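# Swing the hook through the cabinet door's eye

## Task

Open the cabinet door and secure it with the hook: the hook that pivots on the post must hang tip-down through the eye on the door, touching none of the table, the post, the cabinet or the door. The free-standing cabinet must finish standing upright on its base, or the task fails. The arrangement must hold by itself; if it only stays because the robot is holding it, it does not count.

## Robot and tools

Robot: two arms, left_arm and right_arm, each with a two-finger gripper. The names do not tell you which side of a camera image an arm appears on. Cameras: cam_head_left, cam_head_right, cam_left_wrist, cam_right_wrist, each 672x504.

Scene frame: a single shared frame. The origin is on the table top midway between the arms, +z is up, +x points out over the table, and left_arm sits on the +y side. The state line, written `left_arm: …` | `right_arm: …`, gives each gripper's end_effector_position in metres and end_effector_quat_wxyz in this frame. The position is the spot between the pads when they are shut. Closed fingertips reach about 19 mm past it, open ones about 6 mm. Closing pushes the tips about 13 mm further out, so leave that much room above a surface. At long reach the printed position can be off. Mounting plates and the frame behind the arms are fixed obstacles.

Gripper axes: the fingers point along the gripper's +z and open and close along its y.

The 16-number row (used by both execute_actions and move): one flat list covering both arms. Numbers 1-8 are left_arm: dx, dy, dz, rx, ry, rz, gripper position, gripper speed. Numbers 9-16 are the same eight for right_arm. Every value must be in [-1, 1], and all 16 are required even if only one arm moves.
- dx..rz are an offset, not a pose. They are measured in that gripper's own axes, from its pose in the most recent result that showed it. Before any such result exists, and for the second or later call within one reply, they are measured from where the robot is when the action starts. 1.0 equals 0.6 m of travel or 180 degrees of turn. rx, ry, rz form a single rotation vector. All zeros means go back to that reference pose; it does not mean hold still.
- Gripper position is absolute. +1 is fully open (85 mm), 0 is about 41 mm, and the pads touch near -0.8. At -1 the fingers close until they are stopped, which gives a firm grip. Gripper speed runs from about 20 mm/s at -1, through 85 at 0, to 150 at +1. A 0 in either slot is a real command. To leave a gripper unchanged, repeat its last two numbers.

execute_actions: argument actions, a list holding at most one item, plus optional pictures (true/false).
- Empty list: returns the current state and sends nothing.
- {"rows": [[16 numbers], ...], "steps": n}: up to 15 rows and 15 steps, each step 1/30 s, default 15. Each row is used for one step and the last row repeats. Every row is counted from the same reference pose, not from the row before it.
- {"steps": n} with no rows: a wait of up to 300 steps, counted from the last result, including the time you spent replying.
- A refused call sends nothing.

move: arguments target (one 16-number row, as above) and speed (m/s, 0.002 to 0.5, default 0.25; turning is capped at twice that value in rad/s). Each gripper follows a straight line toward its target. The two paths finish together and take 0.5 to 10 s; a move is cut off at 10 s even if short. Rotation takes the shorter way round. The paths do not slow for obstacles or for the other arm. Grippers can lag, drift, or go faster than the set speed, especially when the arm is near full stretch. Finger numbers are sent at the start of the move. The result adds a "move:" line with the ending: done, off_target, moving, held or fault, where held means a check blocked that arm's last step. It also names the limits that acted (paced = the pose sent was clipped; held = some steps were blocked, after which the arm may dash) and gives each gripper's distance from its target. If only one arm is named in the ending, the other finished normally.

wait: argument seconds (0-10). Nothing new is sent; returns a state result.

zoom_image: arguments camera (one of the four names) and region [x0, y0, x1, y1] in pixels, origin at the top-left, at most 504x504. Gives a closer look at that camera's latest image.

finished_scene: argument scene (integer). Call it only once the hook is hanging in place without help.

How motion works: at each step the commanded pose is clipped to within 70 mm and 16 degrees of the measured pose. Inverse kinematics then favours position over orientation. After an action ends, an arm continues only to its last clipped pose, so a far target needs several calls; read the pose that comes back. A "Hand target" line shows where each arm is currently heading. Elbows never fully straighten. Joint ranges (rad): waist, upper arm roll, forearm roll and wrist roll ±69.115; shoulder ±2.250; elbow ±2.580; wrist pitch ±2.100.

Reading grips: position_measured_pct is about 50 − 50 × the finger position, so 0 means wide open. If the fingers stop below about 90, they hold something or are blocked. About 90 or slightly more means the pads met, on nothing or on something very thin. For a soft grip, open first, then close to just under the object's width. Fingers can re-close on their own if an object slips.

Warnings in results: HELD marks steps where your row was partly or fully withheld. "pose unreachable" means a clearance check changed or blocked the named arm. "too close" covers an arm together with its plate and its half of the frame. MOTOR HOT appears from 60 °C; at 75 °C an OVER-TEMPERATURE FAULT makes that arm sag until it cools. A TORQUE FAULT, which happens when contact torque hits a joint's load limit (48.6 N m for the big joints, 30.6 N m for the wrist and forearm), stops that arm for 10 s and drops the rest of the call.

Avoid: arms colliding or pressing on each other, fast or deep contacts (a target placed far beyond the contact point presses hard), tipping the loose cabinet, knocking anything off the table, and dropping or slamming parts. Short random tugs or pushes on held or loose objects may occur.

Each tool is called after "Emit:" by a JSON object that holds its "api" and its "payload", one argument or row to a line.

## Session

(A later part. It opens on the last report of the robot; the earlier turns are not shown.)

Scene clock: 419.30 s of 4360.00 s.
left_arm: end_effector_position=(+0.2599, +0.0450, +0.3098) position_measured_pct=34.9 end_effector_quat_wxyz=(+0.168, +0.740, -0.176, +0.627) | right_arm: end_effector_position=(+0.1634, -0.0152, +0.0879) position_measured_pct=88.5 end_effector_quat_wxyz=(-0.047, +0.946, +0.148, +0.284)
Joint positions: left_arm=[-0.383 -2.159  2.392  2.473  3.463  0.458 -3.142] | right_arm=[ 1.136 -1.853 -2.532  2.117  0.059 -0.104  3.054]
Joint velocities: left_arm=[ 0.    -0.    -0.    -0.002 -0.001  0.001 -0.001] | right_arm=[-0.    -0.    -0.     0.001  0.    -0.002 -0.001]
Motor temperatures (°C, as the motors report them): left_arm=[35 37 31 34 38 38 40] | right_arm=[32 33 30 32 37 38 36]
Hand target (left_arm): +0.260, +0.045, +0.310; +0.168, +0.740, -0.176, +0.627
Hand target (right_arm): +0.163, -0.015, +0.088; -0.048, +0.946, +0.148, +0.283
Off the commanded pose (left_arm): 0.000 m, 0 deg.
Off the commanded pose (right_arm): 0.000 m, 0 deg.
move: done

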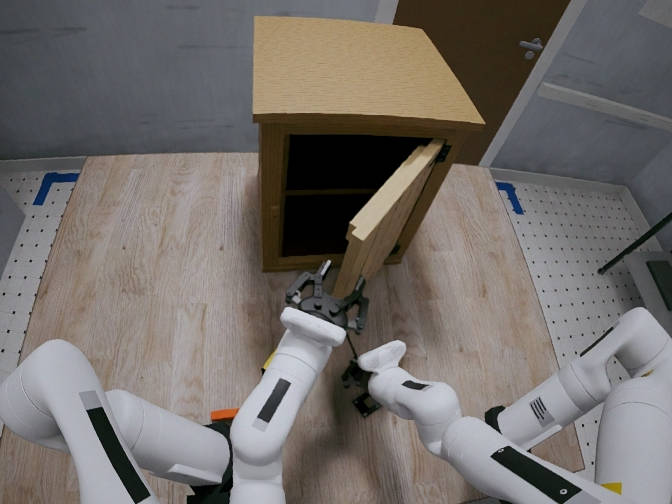

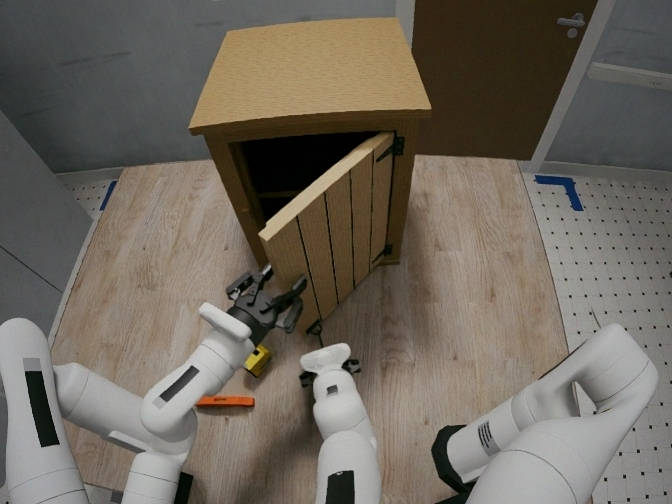

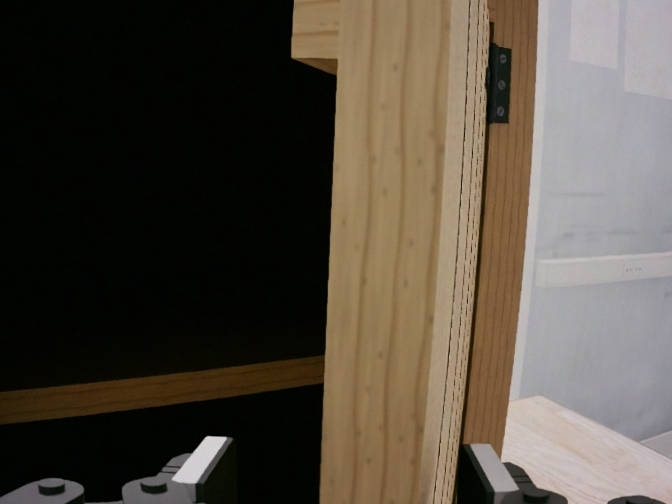

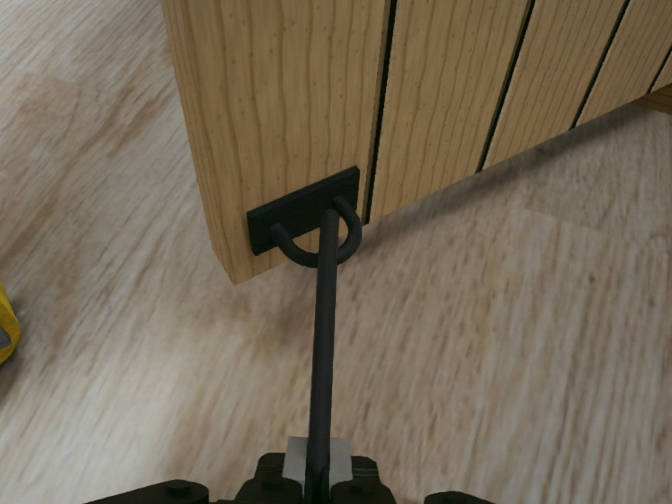

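Emit:
{"api": "move", "payload": {
  "target": [0,0,0,0,0,0,0.3,0,0.0093,0,-0.0207,0,0.0667,0,-1,-0.5],
  "speed": 0.03
}}

Emit:
{"api": "move", "payload": {
  "target": [0,0.065,0,0,0,0,0.3,0,0,0,0,0,0,0,-1,-0.5],
  "speed": 0.03
}}

Scene clock: 440.17 s of 4360.00 s.
left_arm: end_effector_position=(+0.2599, +0.0450, +0.3098) position_measured_pct=34.9 end_effector_quat_wxyz=(+0.168, +0.740, -0.176, +0.627) | right_arm: end_effector_position=(+0.1613, -0.0157, +0.1015) position_measured_pct=88.5 end_effector_quat_wxyz=(-0.063, +0.911, +0.142, +0.381)
Joint positions: left_arm=[-0.383 -2.159  2.392  2.473  3.463  0.458 -3.142] | right_arm=[ 0.856 -1.993 -2.556  2.105 -0.066 -0.029  2.948]
Joint velocities: left_arm=[ 0.    -0.    -0.    -0.    -0.    -0.     0.001] | right_arm=[-0.007 -0.004 -0.    -0.001 -0.001  0.001 -0.001]
Motor temperatures (°C, as the motors report them): left_arm=[35 37 31 34 38 38 40] | right_arm=[32 33 30 32 37 38 36]
Hand target (left_arm): +0.260, +0.045, +0.310; +0.168, +0.740, -0.176, +0.627
Hand target (right_arm): +0.161, -0.016, +0.102; -0.063, +0.911, +0.143, +0.381
Off the commanded pose (left_arm): 0.000 m, 0 deg.
Off the commanded pose (right_arm): 0.000 m, 0 deg.
After step 90, 14.13 s passed at rest.
move: done

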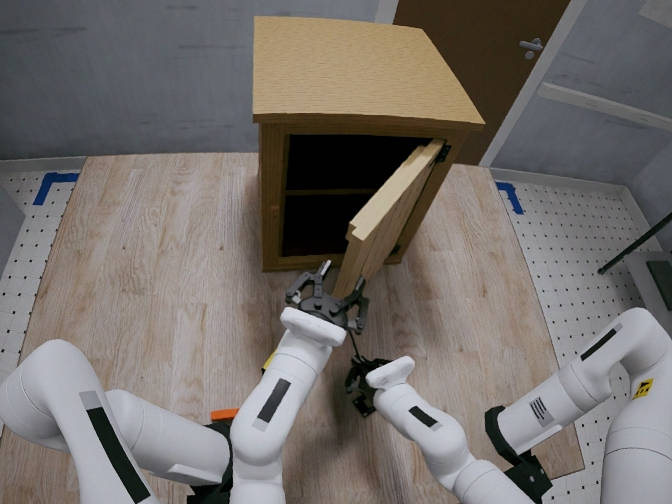

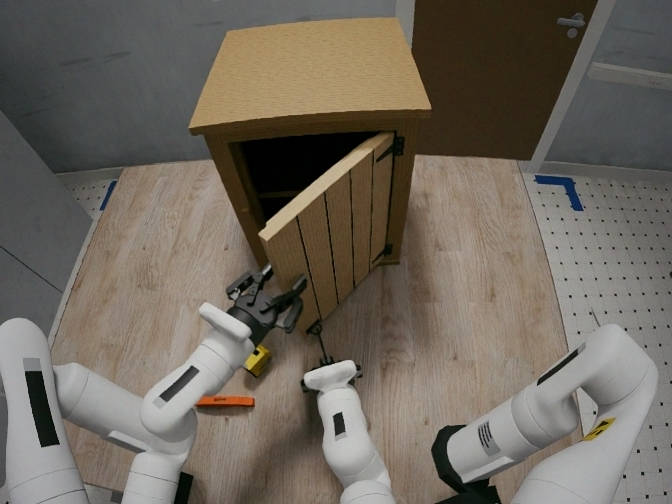

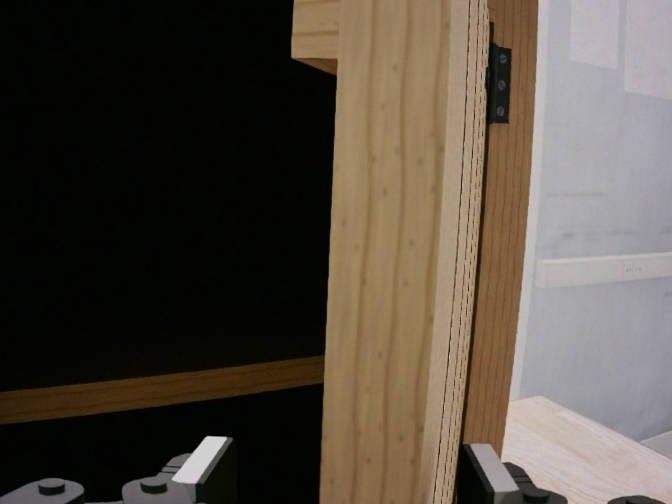

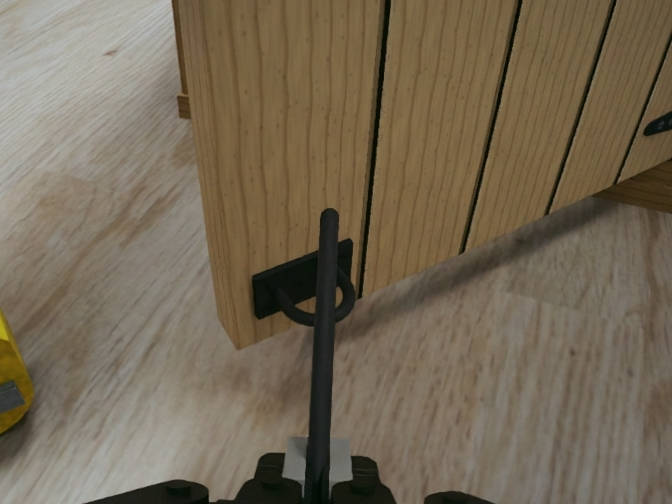

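Scene clock: 441.73 s of 4360.00 s.
left_arm: end_effector_position=(+0.2415, +0.0108, +0.3106) position_measured_pct=34.9 end_effector_quat_wxyz=(+0.168, +0.740, -0.176, +0.627) | right_arm: end_effector_position=(+0.1614, -0.0156, +0.1013) position_measured_pct=88.5 end_effector_quat_wxyz=(-0.063, +0.911, +0.142, +0.381)
Joint positions: left_arm=[-0.337 -2.125  2.363  2.365  3.457  0.293 -3.176] | right_arm=[ 0.856 -1.993 -2.556  2.105 -0.066 -0.029  2.948]
Joint velocities: left_arm=[ 0.002  0.001 -0.    -0.002  0.    -0.003 -0.001] | right_arm=[ 0.     0.    -0.001  0.    -0.    -0.001 -0.002]
Motor temperatures (°C, as the motors report them): left_arm=[35 37 31 34 38 38 40] | right_arm=[32 33 30 32 37 38 36]
Hand target (left_arm): +0.241, +0.011, +0.311; +0.168, +0.740, -0.176, +0.627
Hand target (right_arm): +0.161, -0.016, +0.101; -0.063, +0.911, +0.142, +0.381
Off the commanded pose (left_arm): 0.000 m, 0 deg.
Off the commanded pose (right_arm): 0.000 m, 0 deg.
move: done

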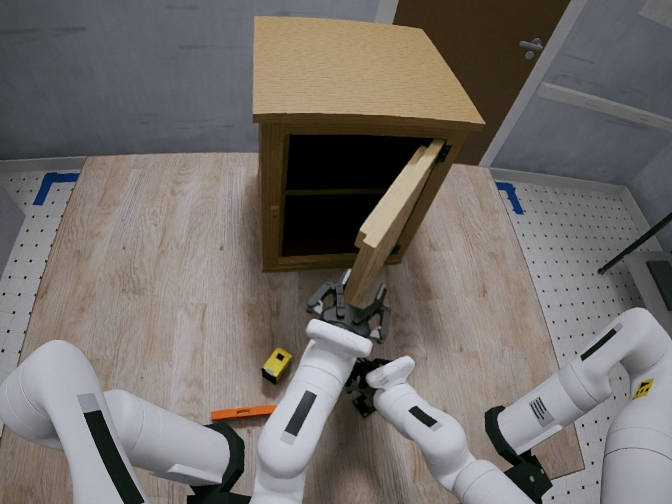

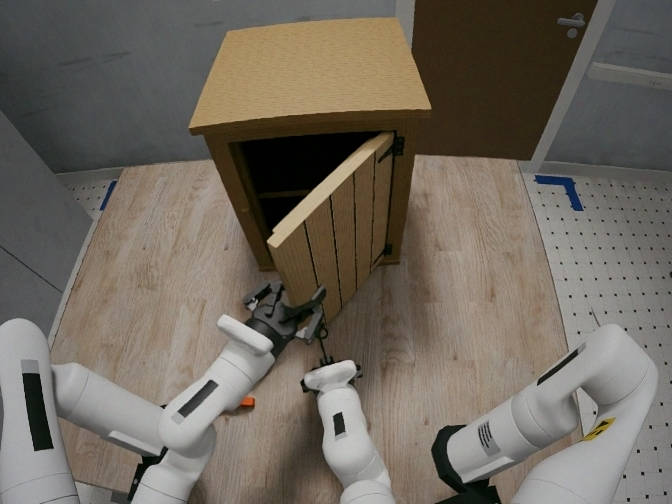

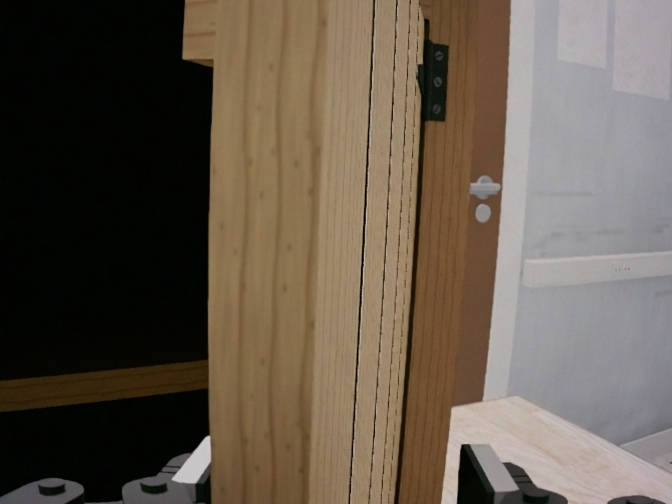

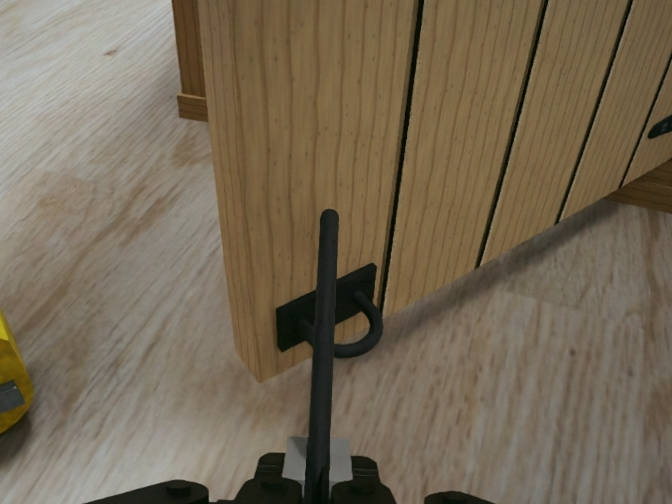

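Emit:
{"api": "move", "payload": {
  "target": [0,0,0,0,0,0,0.3,0,0,0.0046,0,-0.0099,0,0.0097,-1,-0.5],
  "speed": 0.03
}}

Emit:
{"api": "move", "payload": {
  "target": [0,0,0,0,0,0,0.3,0,-0.0133,0,0.0183,0,-0.0667,0,-1,-0.5],
  "speed": 0.03
}}

Scene clock: 450.47 s of 4360.00 s.
left_arm: end_effector_position=(+0.2415, +0.0108, +0.3106) position_measured_pct=34.9 end_effector_quat_wxyz=(+0.168, +0.740, -0.176, +0.627) | right_arm: end_effector_position=(+0.1623, -0.0182, +0.1012) position_measured_pct=88.5 end_effector_quat_wxyz=(-0.054, +0.914, +0.122, +0.382)
Joint positions: left_arm=[-0.337 -2.125  2.363  2.365  3.457  0.293 -3.176] | right_arm=[ 0.863 -1.989 -2.554  2.083 -0.078  0.022  2.936]
Joint velocities: left_arm=[-0.001 -0.001  0.    -0.001 -0.     0.001 -0.001] | right_arm=[ 0.001  0.     0.001 -0.001 -0.     0.003  0.   ]
Motor temperatures (°C, as the motors report them): left_arm=[35 37 31 34 38 38 40] | right_arm=[32 33 31 32 37 38 36]
Hand target (left_arm): +0.241, +0.011, +0.311; +0.168, +0.740, -0.176, +0.627
Hand target (right_arm): +0.162, -0.018, +0.101; -0.054, +0.914, +0.122, +0.382
Off the commanded pose (left_arm): 0.000 m, 0 deg.
Off the commanded pose (right_arm): 0.000 m, 0 deg.
After step 90, 4.77 s passed at rest.
move: done

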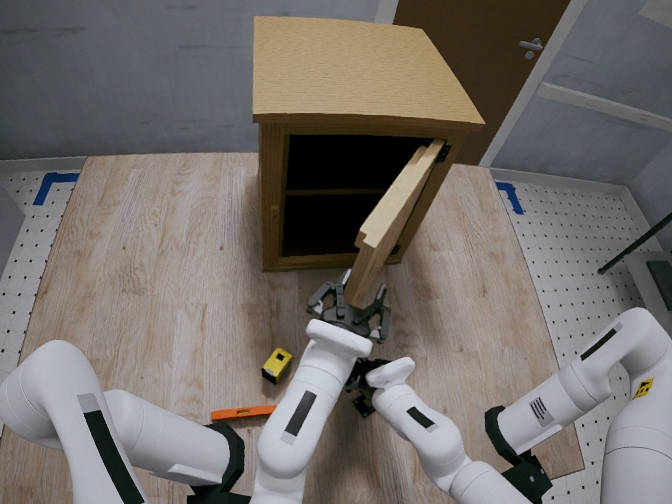

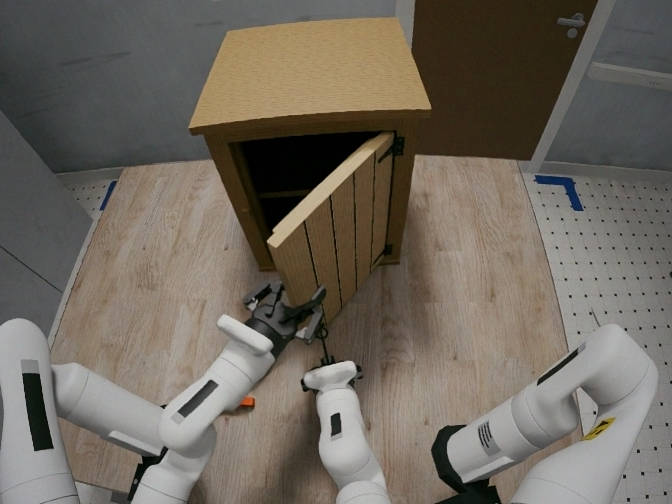

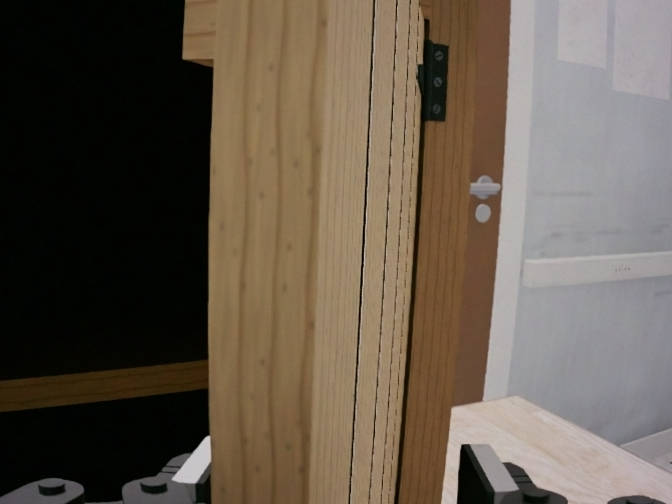

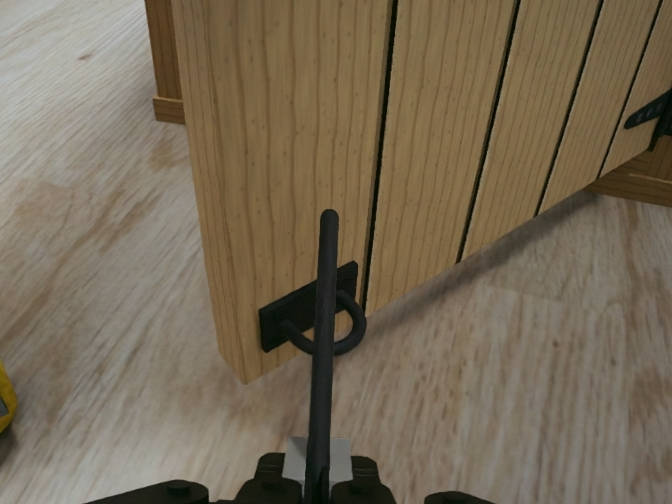

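Scene clock: 454.20 s of 4360.00 s.
left_arm: end_effector_position=(+0.2415, +0.0108, +0.3106) position_measured_pct=34.9 end_effector_quat_wxyz=(+0.168, +0.740, -0.176, +0.627) | right_arm: end_effector_position=(+0.1643, -0.0178, +0.0876) position_measured_pct=88.5 end_effector_quat_wxyz=(-0.041, +0.949, +0.128, +0.284)
Joint positions: left_arm=[-0.337 -2.125  2.363  2.365  3.457  0.293 -3.176] | right_arm=[ 1.14  -1.85  -2.534  2.103  0.036 -0.065  3.043]
Joint velocities: left_arm=[ 0.     0.001 -0.     0.002  0.    -0.001 -0.001] | right_arm=[ 0.007  0.004  0.001  0.     0.002 -0.001  0.001]
Motor temperatures (°C, as the motors report them): left_arm=[35 37 31 34 38 38 40] | right_arm=[32 33 31 32 37 38 36]
Hand target (left_arm): +0.241, +0.011, +0.311; +0.168, +0.740, -0.176, +0.627
Hand target (right_arm): +0.165, -0.018, +0.088; -0.041, +0.949, +0.127, +0.284
Off the commanded pose (left_arm): 0.000 m, 0 deg.
Off the commanded pose (right_arm): 0.000 m, 0 deg.
move: done

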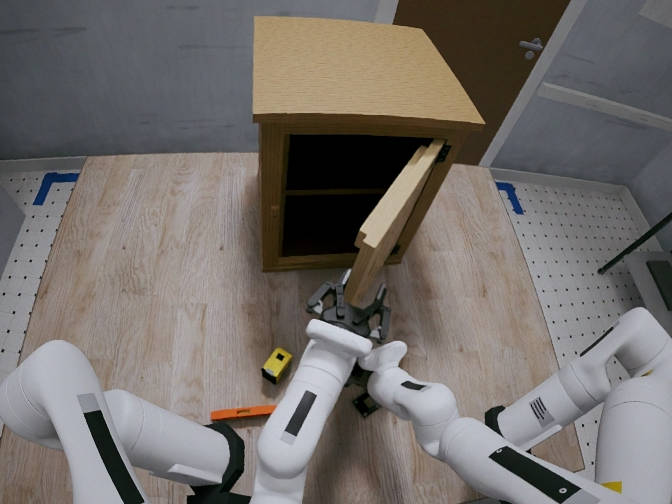

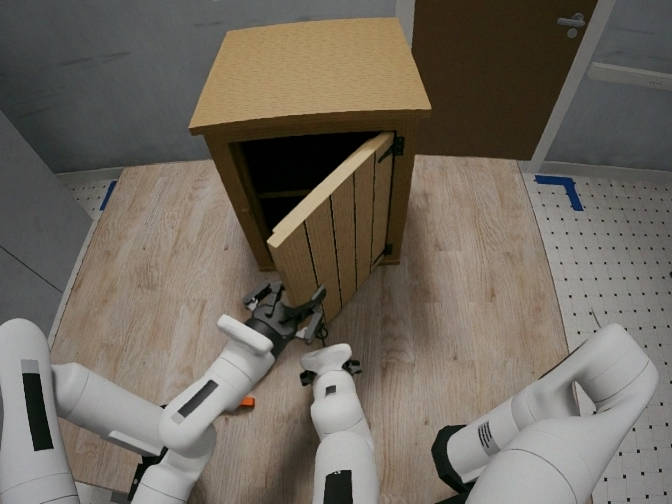

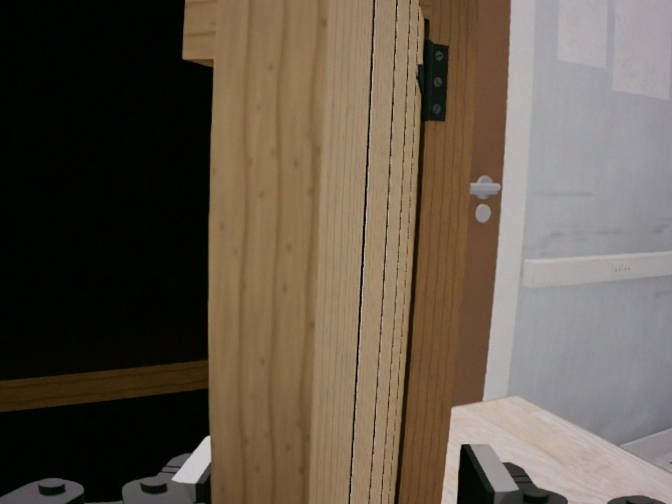

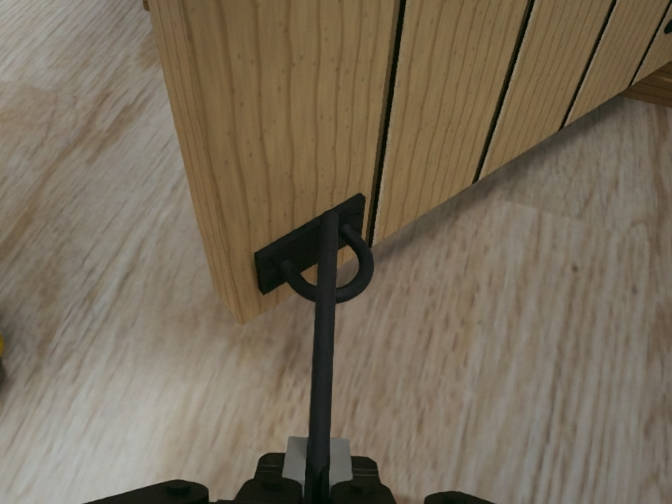

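Lower another 9°.

Emit:
{"api": "move", "payload": {
  "target": [0,0,0,0,0,0,0.3,0,-0.0096,0,0.0141,0,-0.05,0,-1,-0.5],
  "speed": 0.03
}}

Scene clock: 460.43 s of 4360.00 s.
left_arm: end_effector_position=(+0.2415, +0.0108, +0.3106) position_measured_pct=34.9 end_effector_quat_wxyz=(+0.168, +0.740, -0.176, +0.627) | right_arm: end_effector_position=(+0.1639, -0.0180, +0.0773) position_measured_pct=88.5 end_effector_quat_wxyz=(-0.031, +0.969, +0.131, +0.209)
Joint positions: left_arm=[-0.337 -2.125  2.363  2.365  3.457  0.293 -3.176] | right_arm=[ 1.342 -1.742 -2.547  2.089  0.132 -0.07   3.124]
Joint velocities: left_arm=[ 0.     0.001 -0.    -0.001 -0.001  0.     0.001] | right_arm=[ 0.007  0.004 -0.001 -0.001  0.002  0.    -0.   ]
Motor temperatures (°C, as the motors report them): left_arm=[35 37 31 34 38 38 40] | right_arm=[32 33 31 32 37 38 36]
Hand target (left_arm): +0.241, +0.011, +0.311; +0.168, +0.740, -0.176, +0.627
Hand target (right_arm): +0.164, -0.018, +0.077; -0.031, +0.969, +0.130, +0.209
Off the commanded pose (left_arm): 0.000 m, 0 deg.
Off the commanded pose (right_arm): 0.000 m, 0 deg.
After step 90, 0.40 s passed at rest.
move: done

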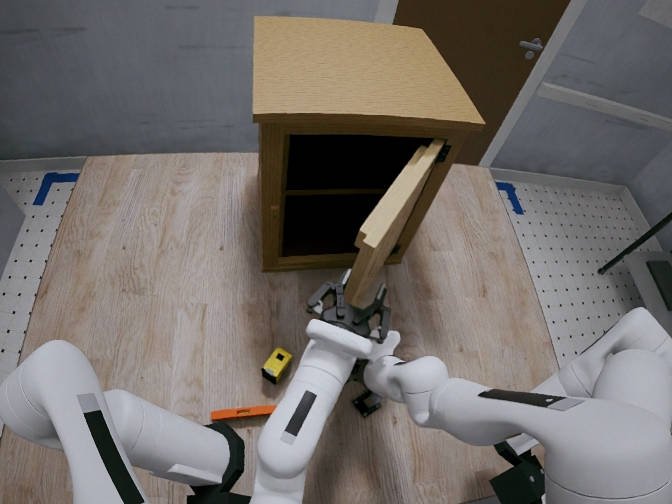

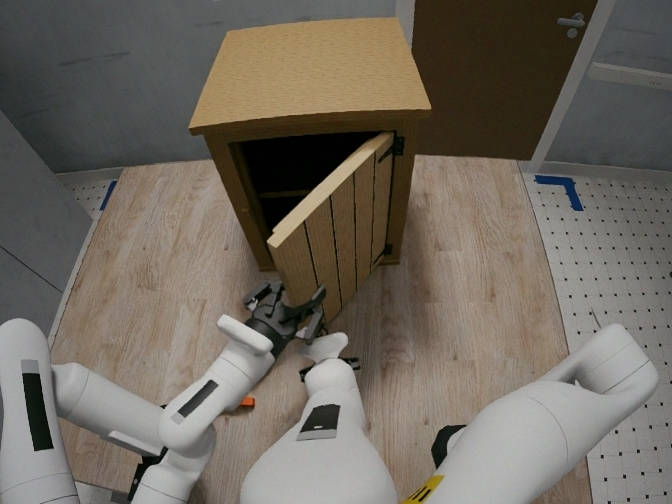

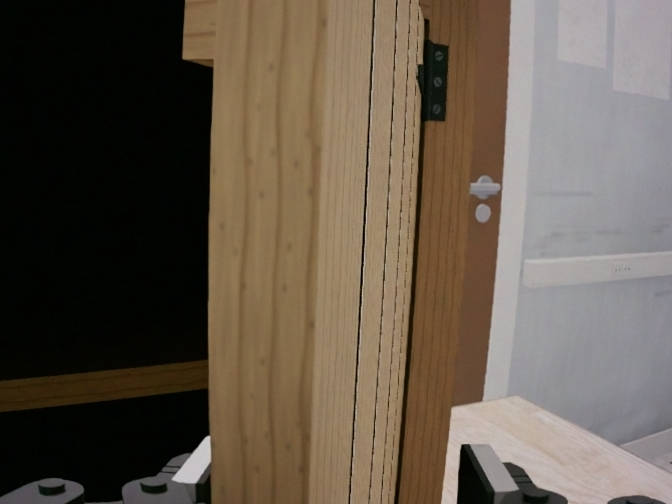

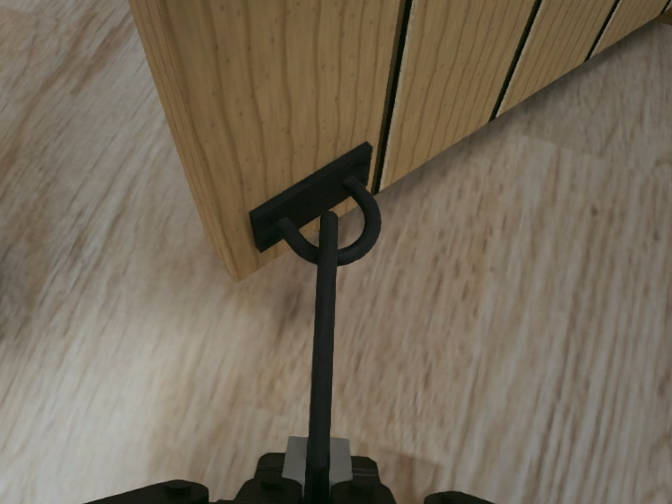

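Emit:
{"api": "move", "payload": {
  "target": [0,-0.025,0,0,0,0,0.3,0,-0.003,0,0.0048,0,-0.0167,0,-1,-0.5],
  "speed": 0.02
}}

Emit:
{"api": "move", "payload": {
  "target": [0,0,-0.12,0,0,0,0.3,0,0,0,0,0,0,0,-0.3,-0.5],
  "speed": 0.05
}}

Scene clock: 469.13 s of 4360.00 s.
left_arm: end_effector_position=(+0.2485, +0.0240, +0.3103) position_measured_pct=34.9 end_effector_quat_wxyz=(+0.168, +0.740, -0.176, +0.627) | right_arm: end_effector_position=(+0.1633, -0.0182, +0.0744) position_measured_pct=88.5 end_effector_quat_wxyz=(-0.027, +0.974, +0.132, +0.184)
Joint positions: left_arm=[-0.352 -2.135  2.375  2.407  3.459  0.354 -3.165] | right_arm=[ 1.408 -1.706 -2.557  2.08   0.164 -0.059  3.151]
Joint velocities: left_arm=[-0.    -0.     0.     0.001 -0.     0.003 -0.001] | right_arm=[ 0.004  0.003 -0.    -0.     0.001  0.002  0.001]
Motor temperatures (°C, as the motors report them): left_arm=[35 37 31 34 38 38 40] | right_arm=[32 33 31 32 37 38 36]
Hand target (left_arm): +0.249, +0.024, +0.310; +0.168, +0.740, -0.176, +0.627
Hand target (right_arm): +0.163, -0.018, +0.074; -0.027, +0.974, +0.132, +0.184
Off the commanded pose (left_arm): 0.000 m, 0 deg.
Off the commanded pose (right_arm): 0.001 m, 0 deg.
After step 90, 4.17 s passed at rest.
move: done

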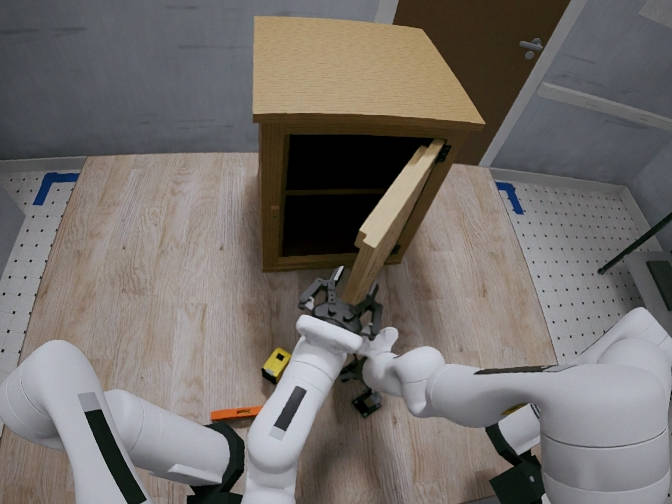

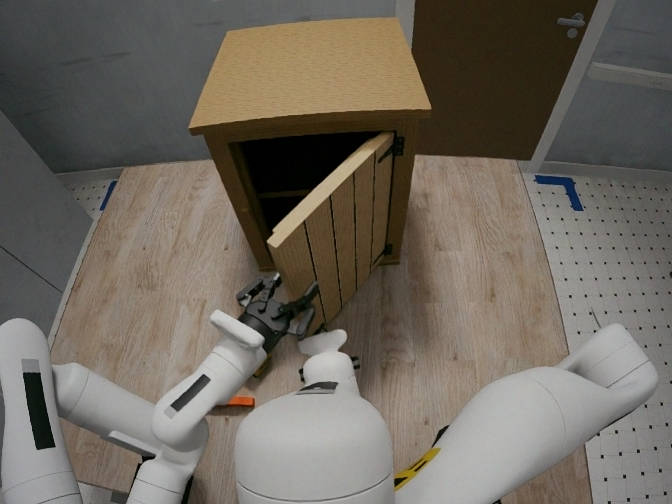

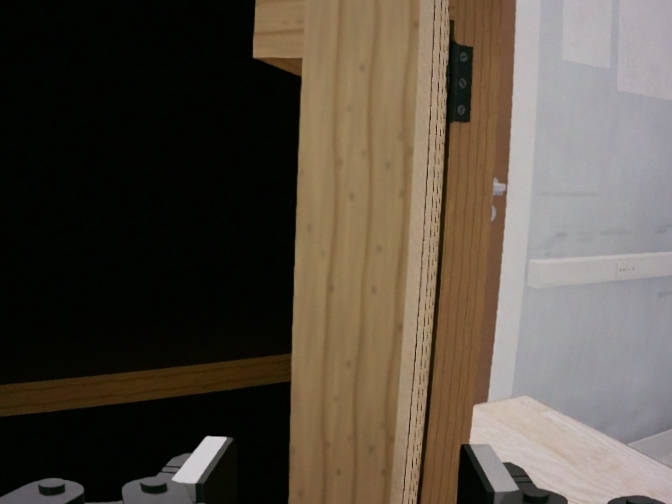

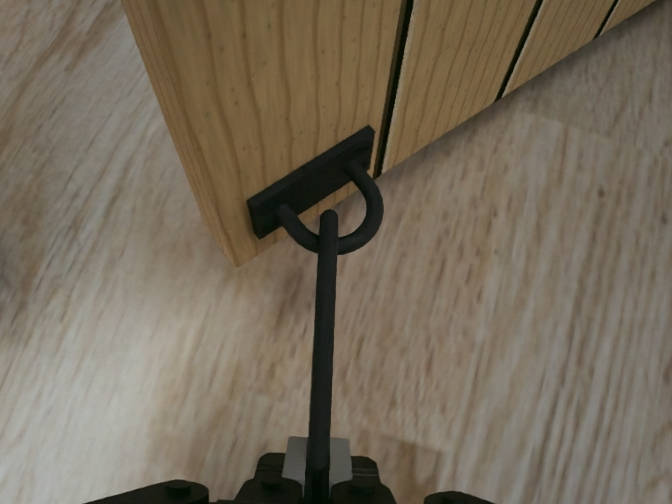

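Scene clock: 470.87 s of 4360.00 s.
left_arm: end_effector_position=(+0.1866, +0.0582, +0.3214) position_measured_pct=34.9 end_effector_quat_wxyz=(+0.168, +0.740, -0.176, +0.627) | right_arm: end_effector_position=(+0.1633, -0.0182, +0.0744) position_measured_pct=65.1 end_effector_quat_wxyz=(-0.027, +0.974, +0.132, +0.184)
Joint positions: left_arm=[-0.112 -1.991  2.465  2.459  3.49   0.148 -3.173] | right_arm=[ 1.408 -1.706 -2.557  2.08   0.164 -0.059  3.151]
Joint velocities: left_arm=[ 0.009  0.006  0.    -0.002  0.    -0.003  0.002] | right_arm=[ 0.     0.    -0.001  0.     0.     0.001 -0.   ]
Motor temperatures (°C, as the motors report them): left_arm=[35 37 31 34 38 38 40] | right_arm=[32 33 31 32 37 38 36]
Hand target (left_arm): +0.186, +0.058, +0.322; +0.168, +0.740, -0.176, +0.627
Hand target (right_arm): +0.163, -0.018, +0.074; -0.027, +0.974, +0.132, +0.184
Off the commanded pose (left_arm): 0.001 m, 0 deg.
Off the commanded pose (right_arm): 0.000 m, 0 deg.
move: done

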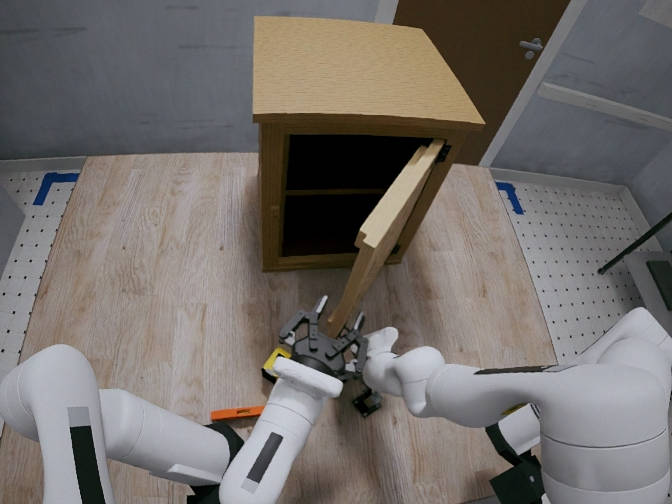

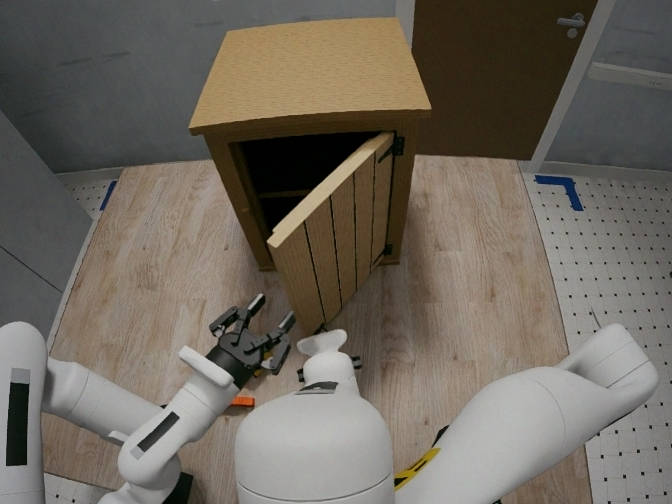

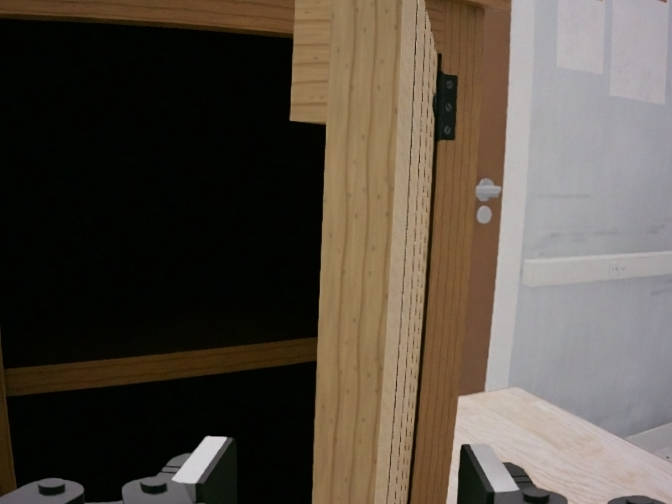

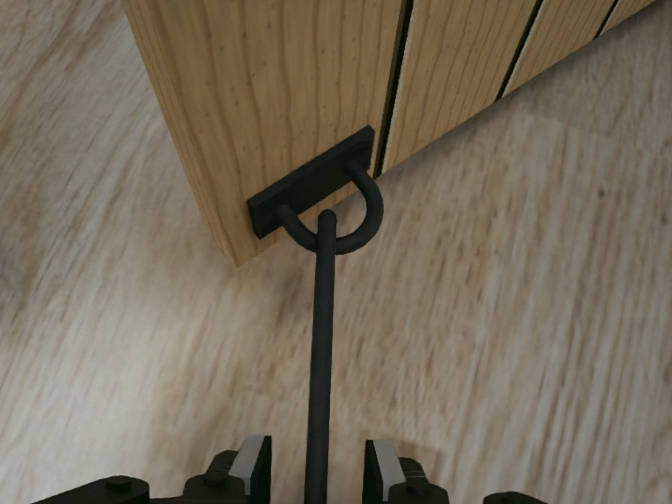

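Emit:
{"api": "move", "payload": {
  "target": [0,-0.15,0,0,0,0,0.3,0,0,0,-0.1,0,0,0,-0.3,-0.5],
  "speed": 0.06
}}

Emit:
{"api": "move", "payload": {
  "target": [0,0,0,0,0,0,0.3,0,-0.05,0.2,0,0,0,0,-0.3,-0.5],
  "speed": 0.1
}}

Scene clock: 485.00 s of 4360.00 s.
left_arm: end_effector_position=(+0.2287, +0.1367, +0.3185) position_measured_pct=34.9 end_effector_quat_wxyz=(+0.130, +0.728, -0.133, +0.660) | right_arm: end_effector_position=(+0.1424, -0.0245, +0.1300) position_measured_pct=65.1 end_effector_quat_wxyz=(-0.027, +0.974, +0.131, +0.184)
Joint positions: left_arm=[-0.064 -2.096  2.617  2.581  3.616  0.198 -3.125] | right_arm=[ 1.33  -1.557 -2.576  2.13   0.167  0.059  3.154]
Joint velocities: left_arm=[ 0.014 -0.011  0.018  0.     0.045  0.003 -0.025] | right_arm=[-0.002  0.004 -0.001  0.001 -0.     0.001  0.001]
Motor temperatures (°C, as the motors report them): left_arm=[35 37 31 34 38 38 40] | right_arm=[32 33 31 32 37 38 36]
Hand target (left_arm): +0.229, +0.137, +0.319; +0.130, +0.727, -0.133, +0.661
Hand target (right_arm): +0.142, -0.024, +0.130; -0.027, +0.974, +0.132, +0.184
Off the commanded pose (left_arm): 0.001 m, 8 deg.
Off the commanded pose (right_arm): 0.000 m, 0 deg.
joint sent to its limit (left arm) — the command would take joint 4 (elbow) past its upper limit, so that joint was sent only as far as its limit.
After step 90, 9.33 s passed at rest.
move: off_target (left_arm)

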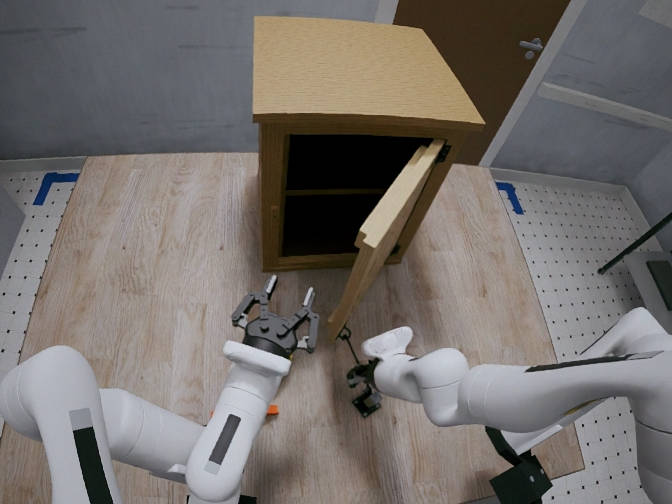

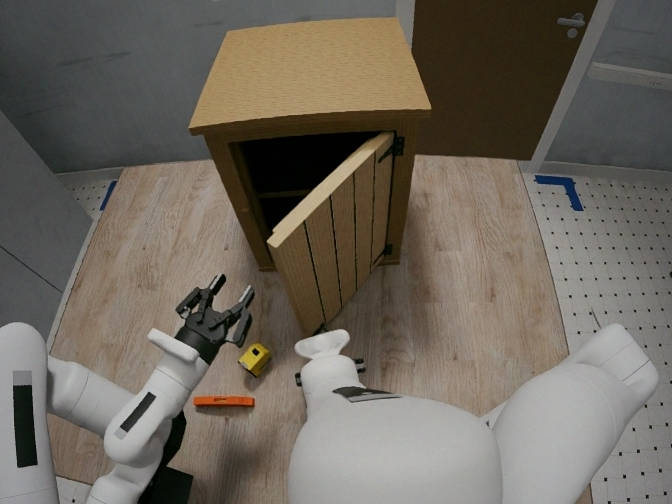

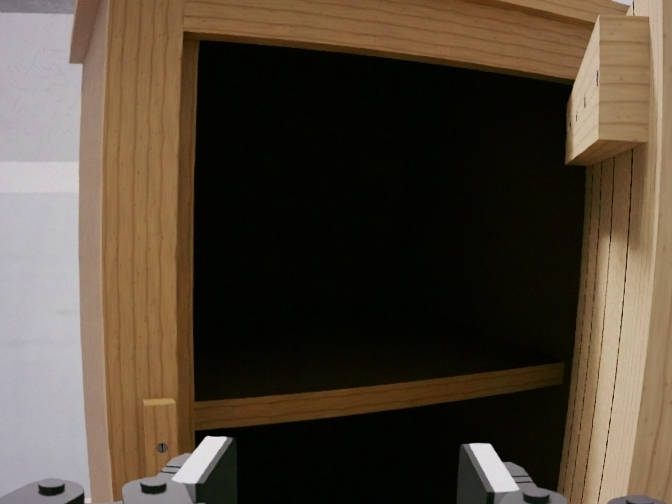

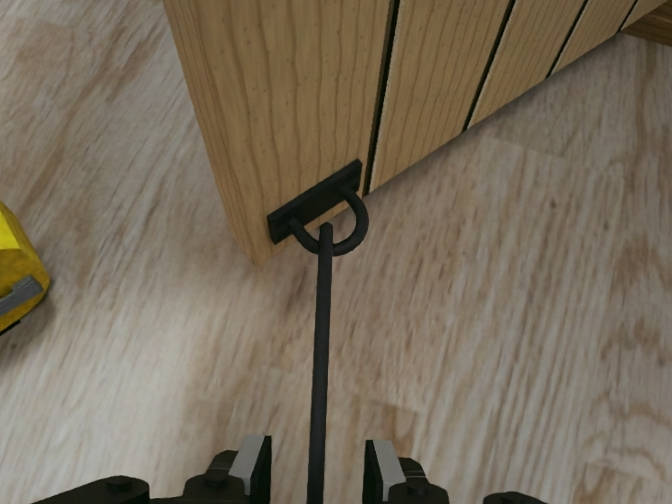

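Scene clock: 486.60 s of 4360.00 s.
left_arm: end_effector_position=(+0.2287, +0.1367, +0.3185) position_measured_pct=34.9 end_effector_quat_wxyz=(+0.130, +0.728, -0.133, +0.660) | right_arm: end_effector_position=(+0.1470, -0.1472, +0.1188) position_measured_pct=65.1 end_effector_quat_wxyz=(-0.028, +0.974, +0.131, +0.183)
Joint positions: left_arm=[-0.065 -2.096  2.617  2.581  3.617  0.198 -3.126] | right_arm=[ 1.301 -1.656 -2.555  2.516  0.134 -0.399  3.143]
Joint velocities: left_arm=[ 0.    -0.     0.     0.     0.     0.     0.002] | right_arm=[ 0.001 -0.007  0.001  0.005 -0.001 -0.006 -0.001]
Motor temperatures (°C, as the motors report them): left_arm=[35 37 31 34 38 38 40] | right_arm=[32 33 31 32 37 38 36]
Hand target (left_arm): +0.229, +0.137, +0.319; +0.130, +0.728, -0.133, +0.660
Hand target (right_arm): +0.147, -0.147, +0.119; -0.027, +0.974, +0.132, +0.183
Off the commanded pose (left_arm): 0.000 m, 0 deg.
Off the commanded pose (right_arm): 0.001 m, 0 deg.
joint sent to its limit (left arm) — the command would take joint 4 (elbow) past its upper limit, so that joint was sent only as far as its limit.
move: done

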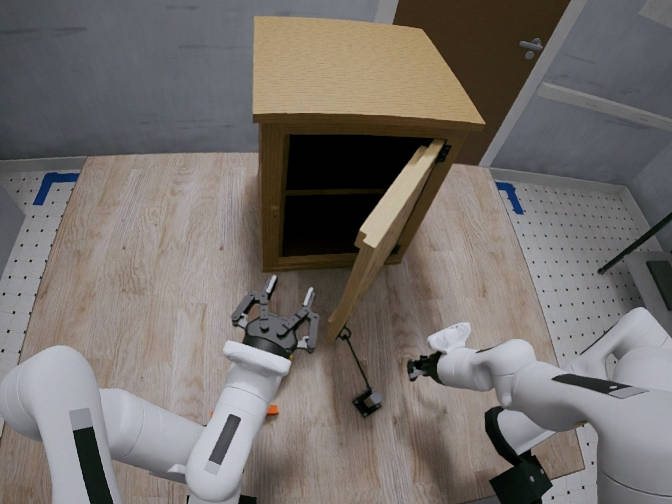

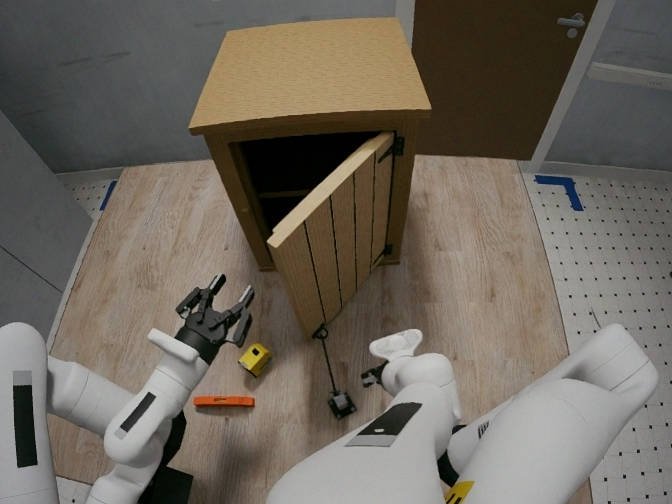

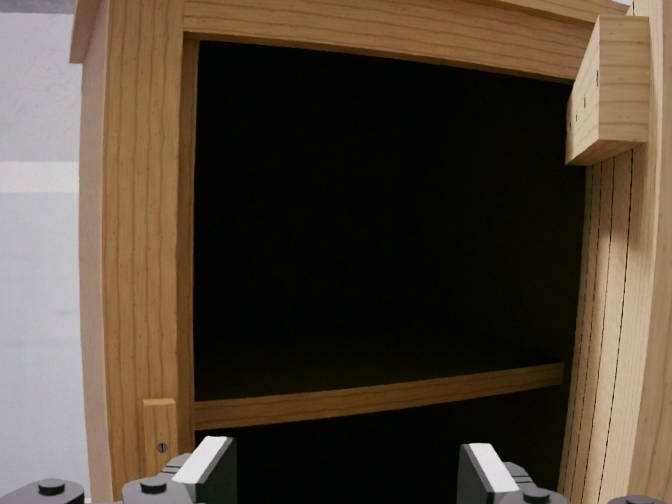

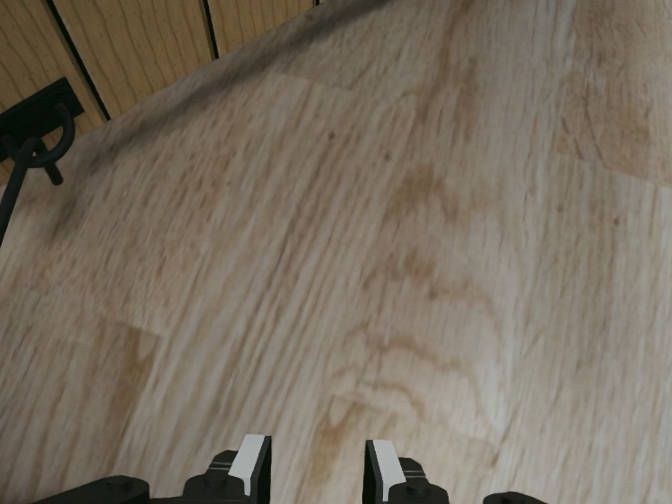

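The tip is through the eye.

Emit:
{"api": "finished_scene", "payload": {
  "scene": 1
}}

The scene is finished: the task was done.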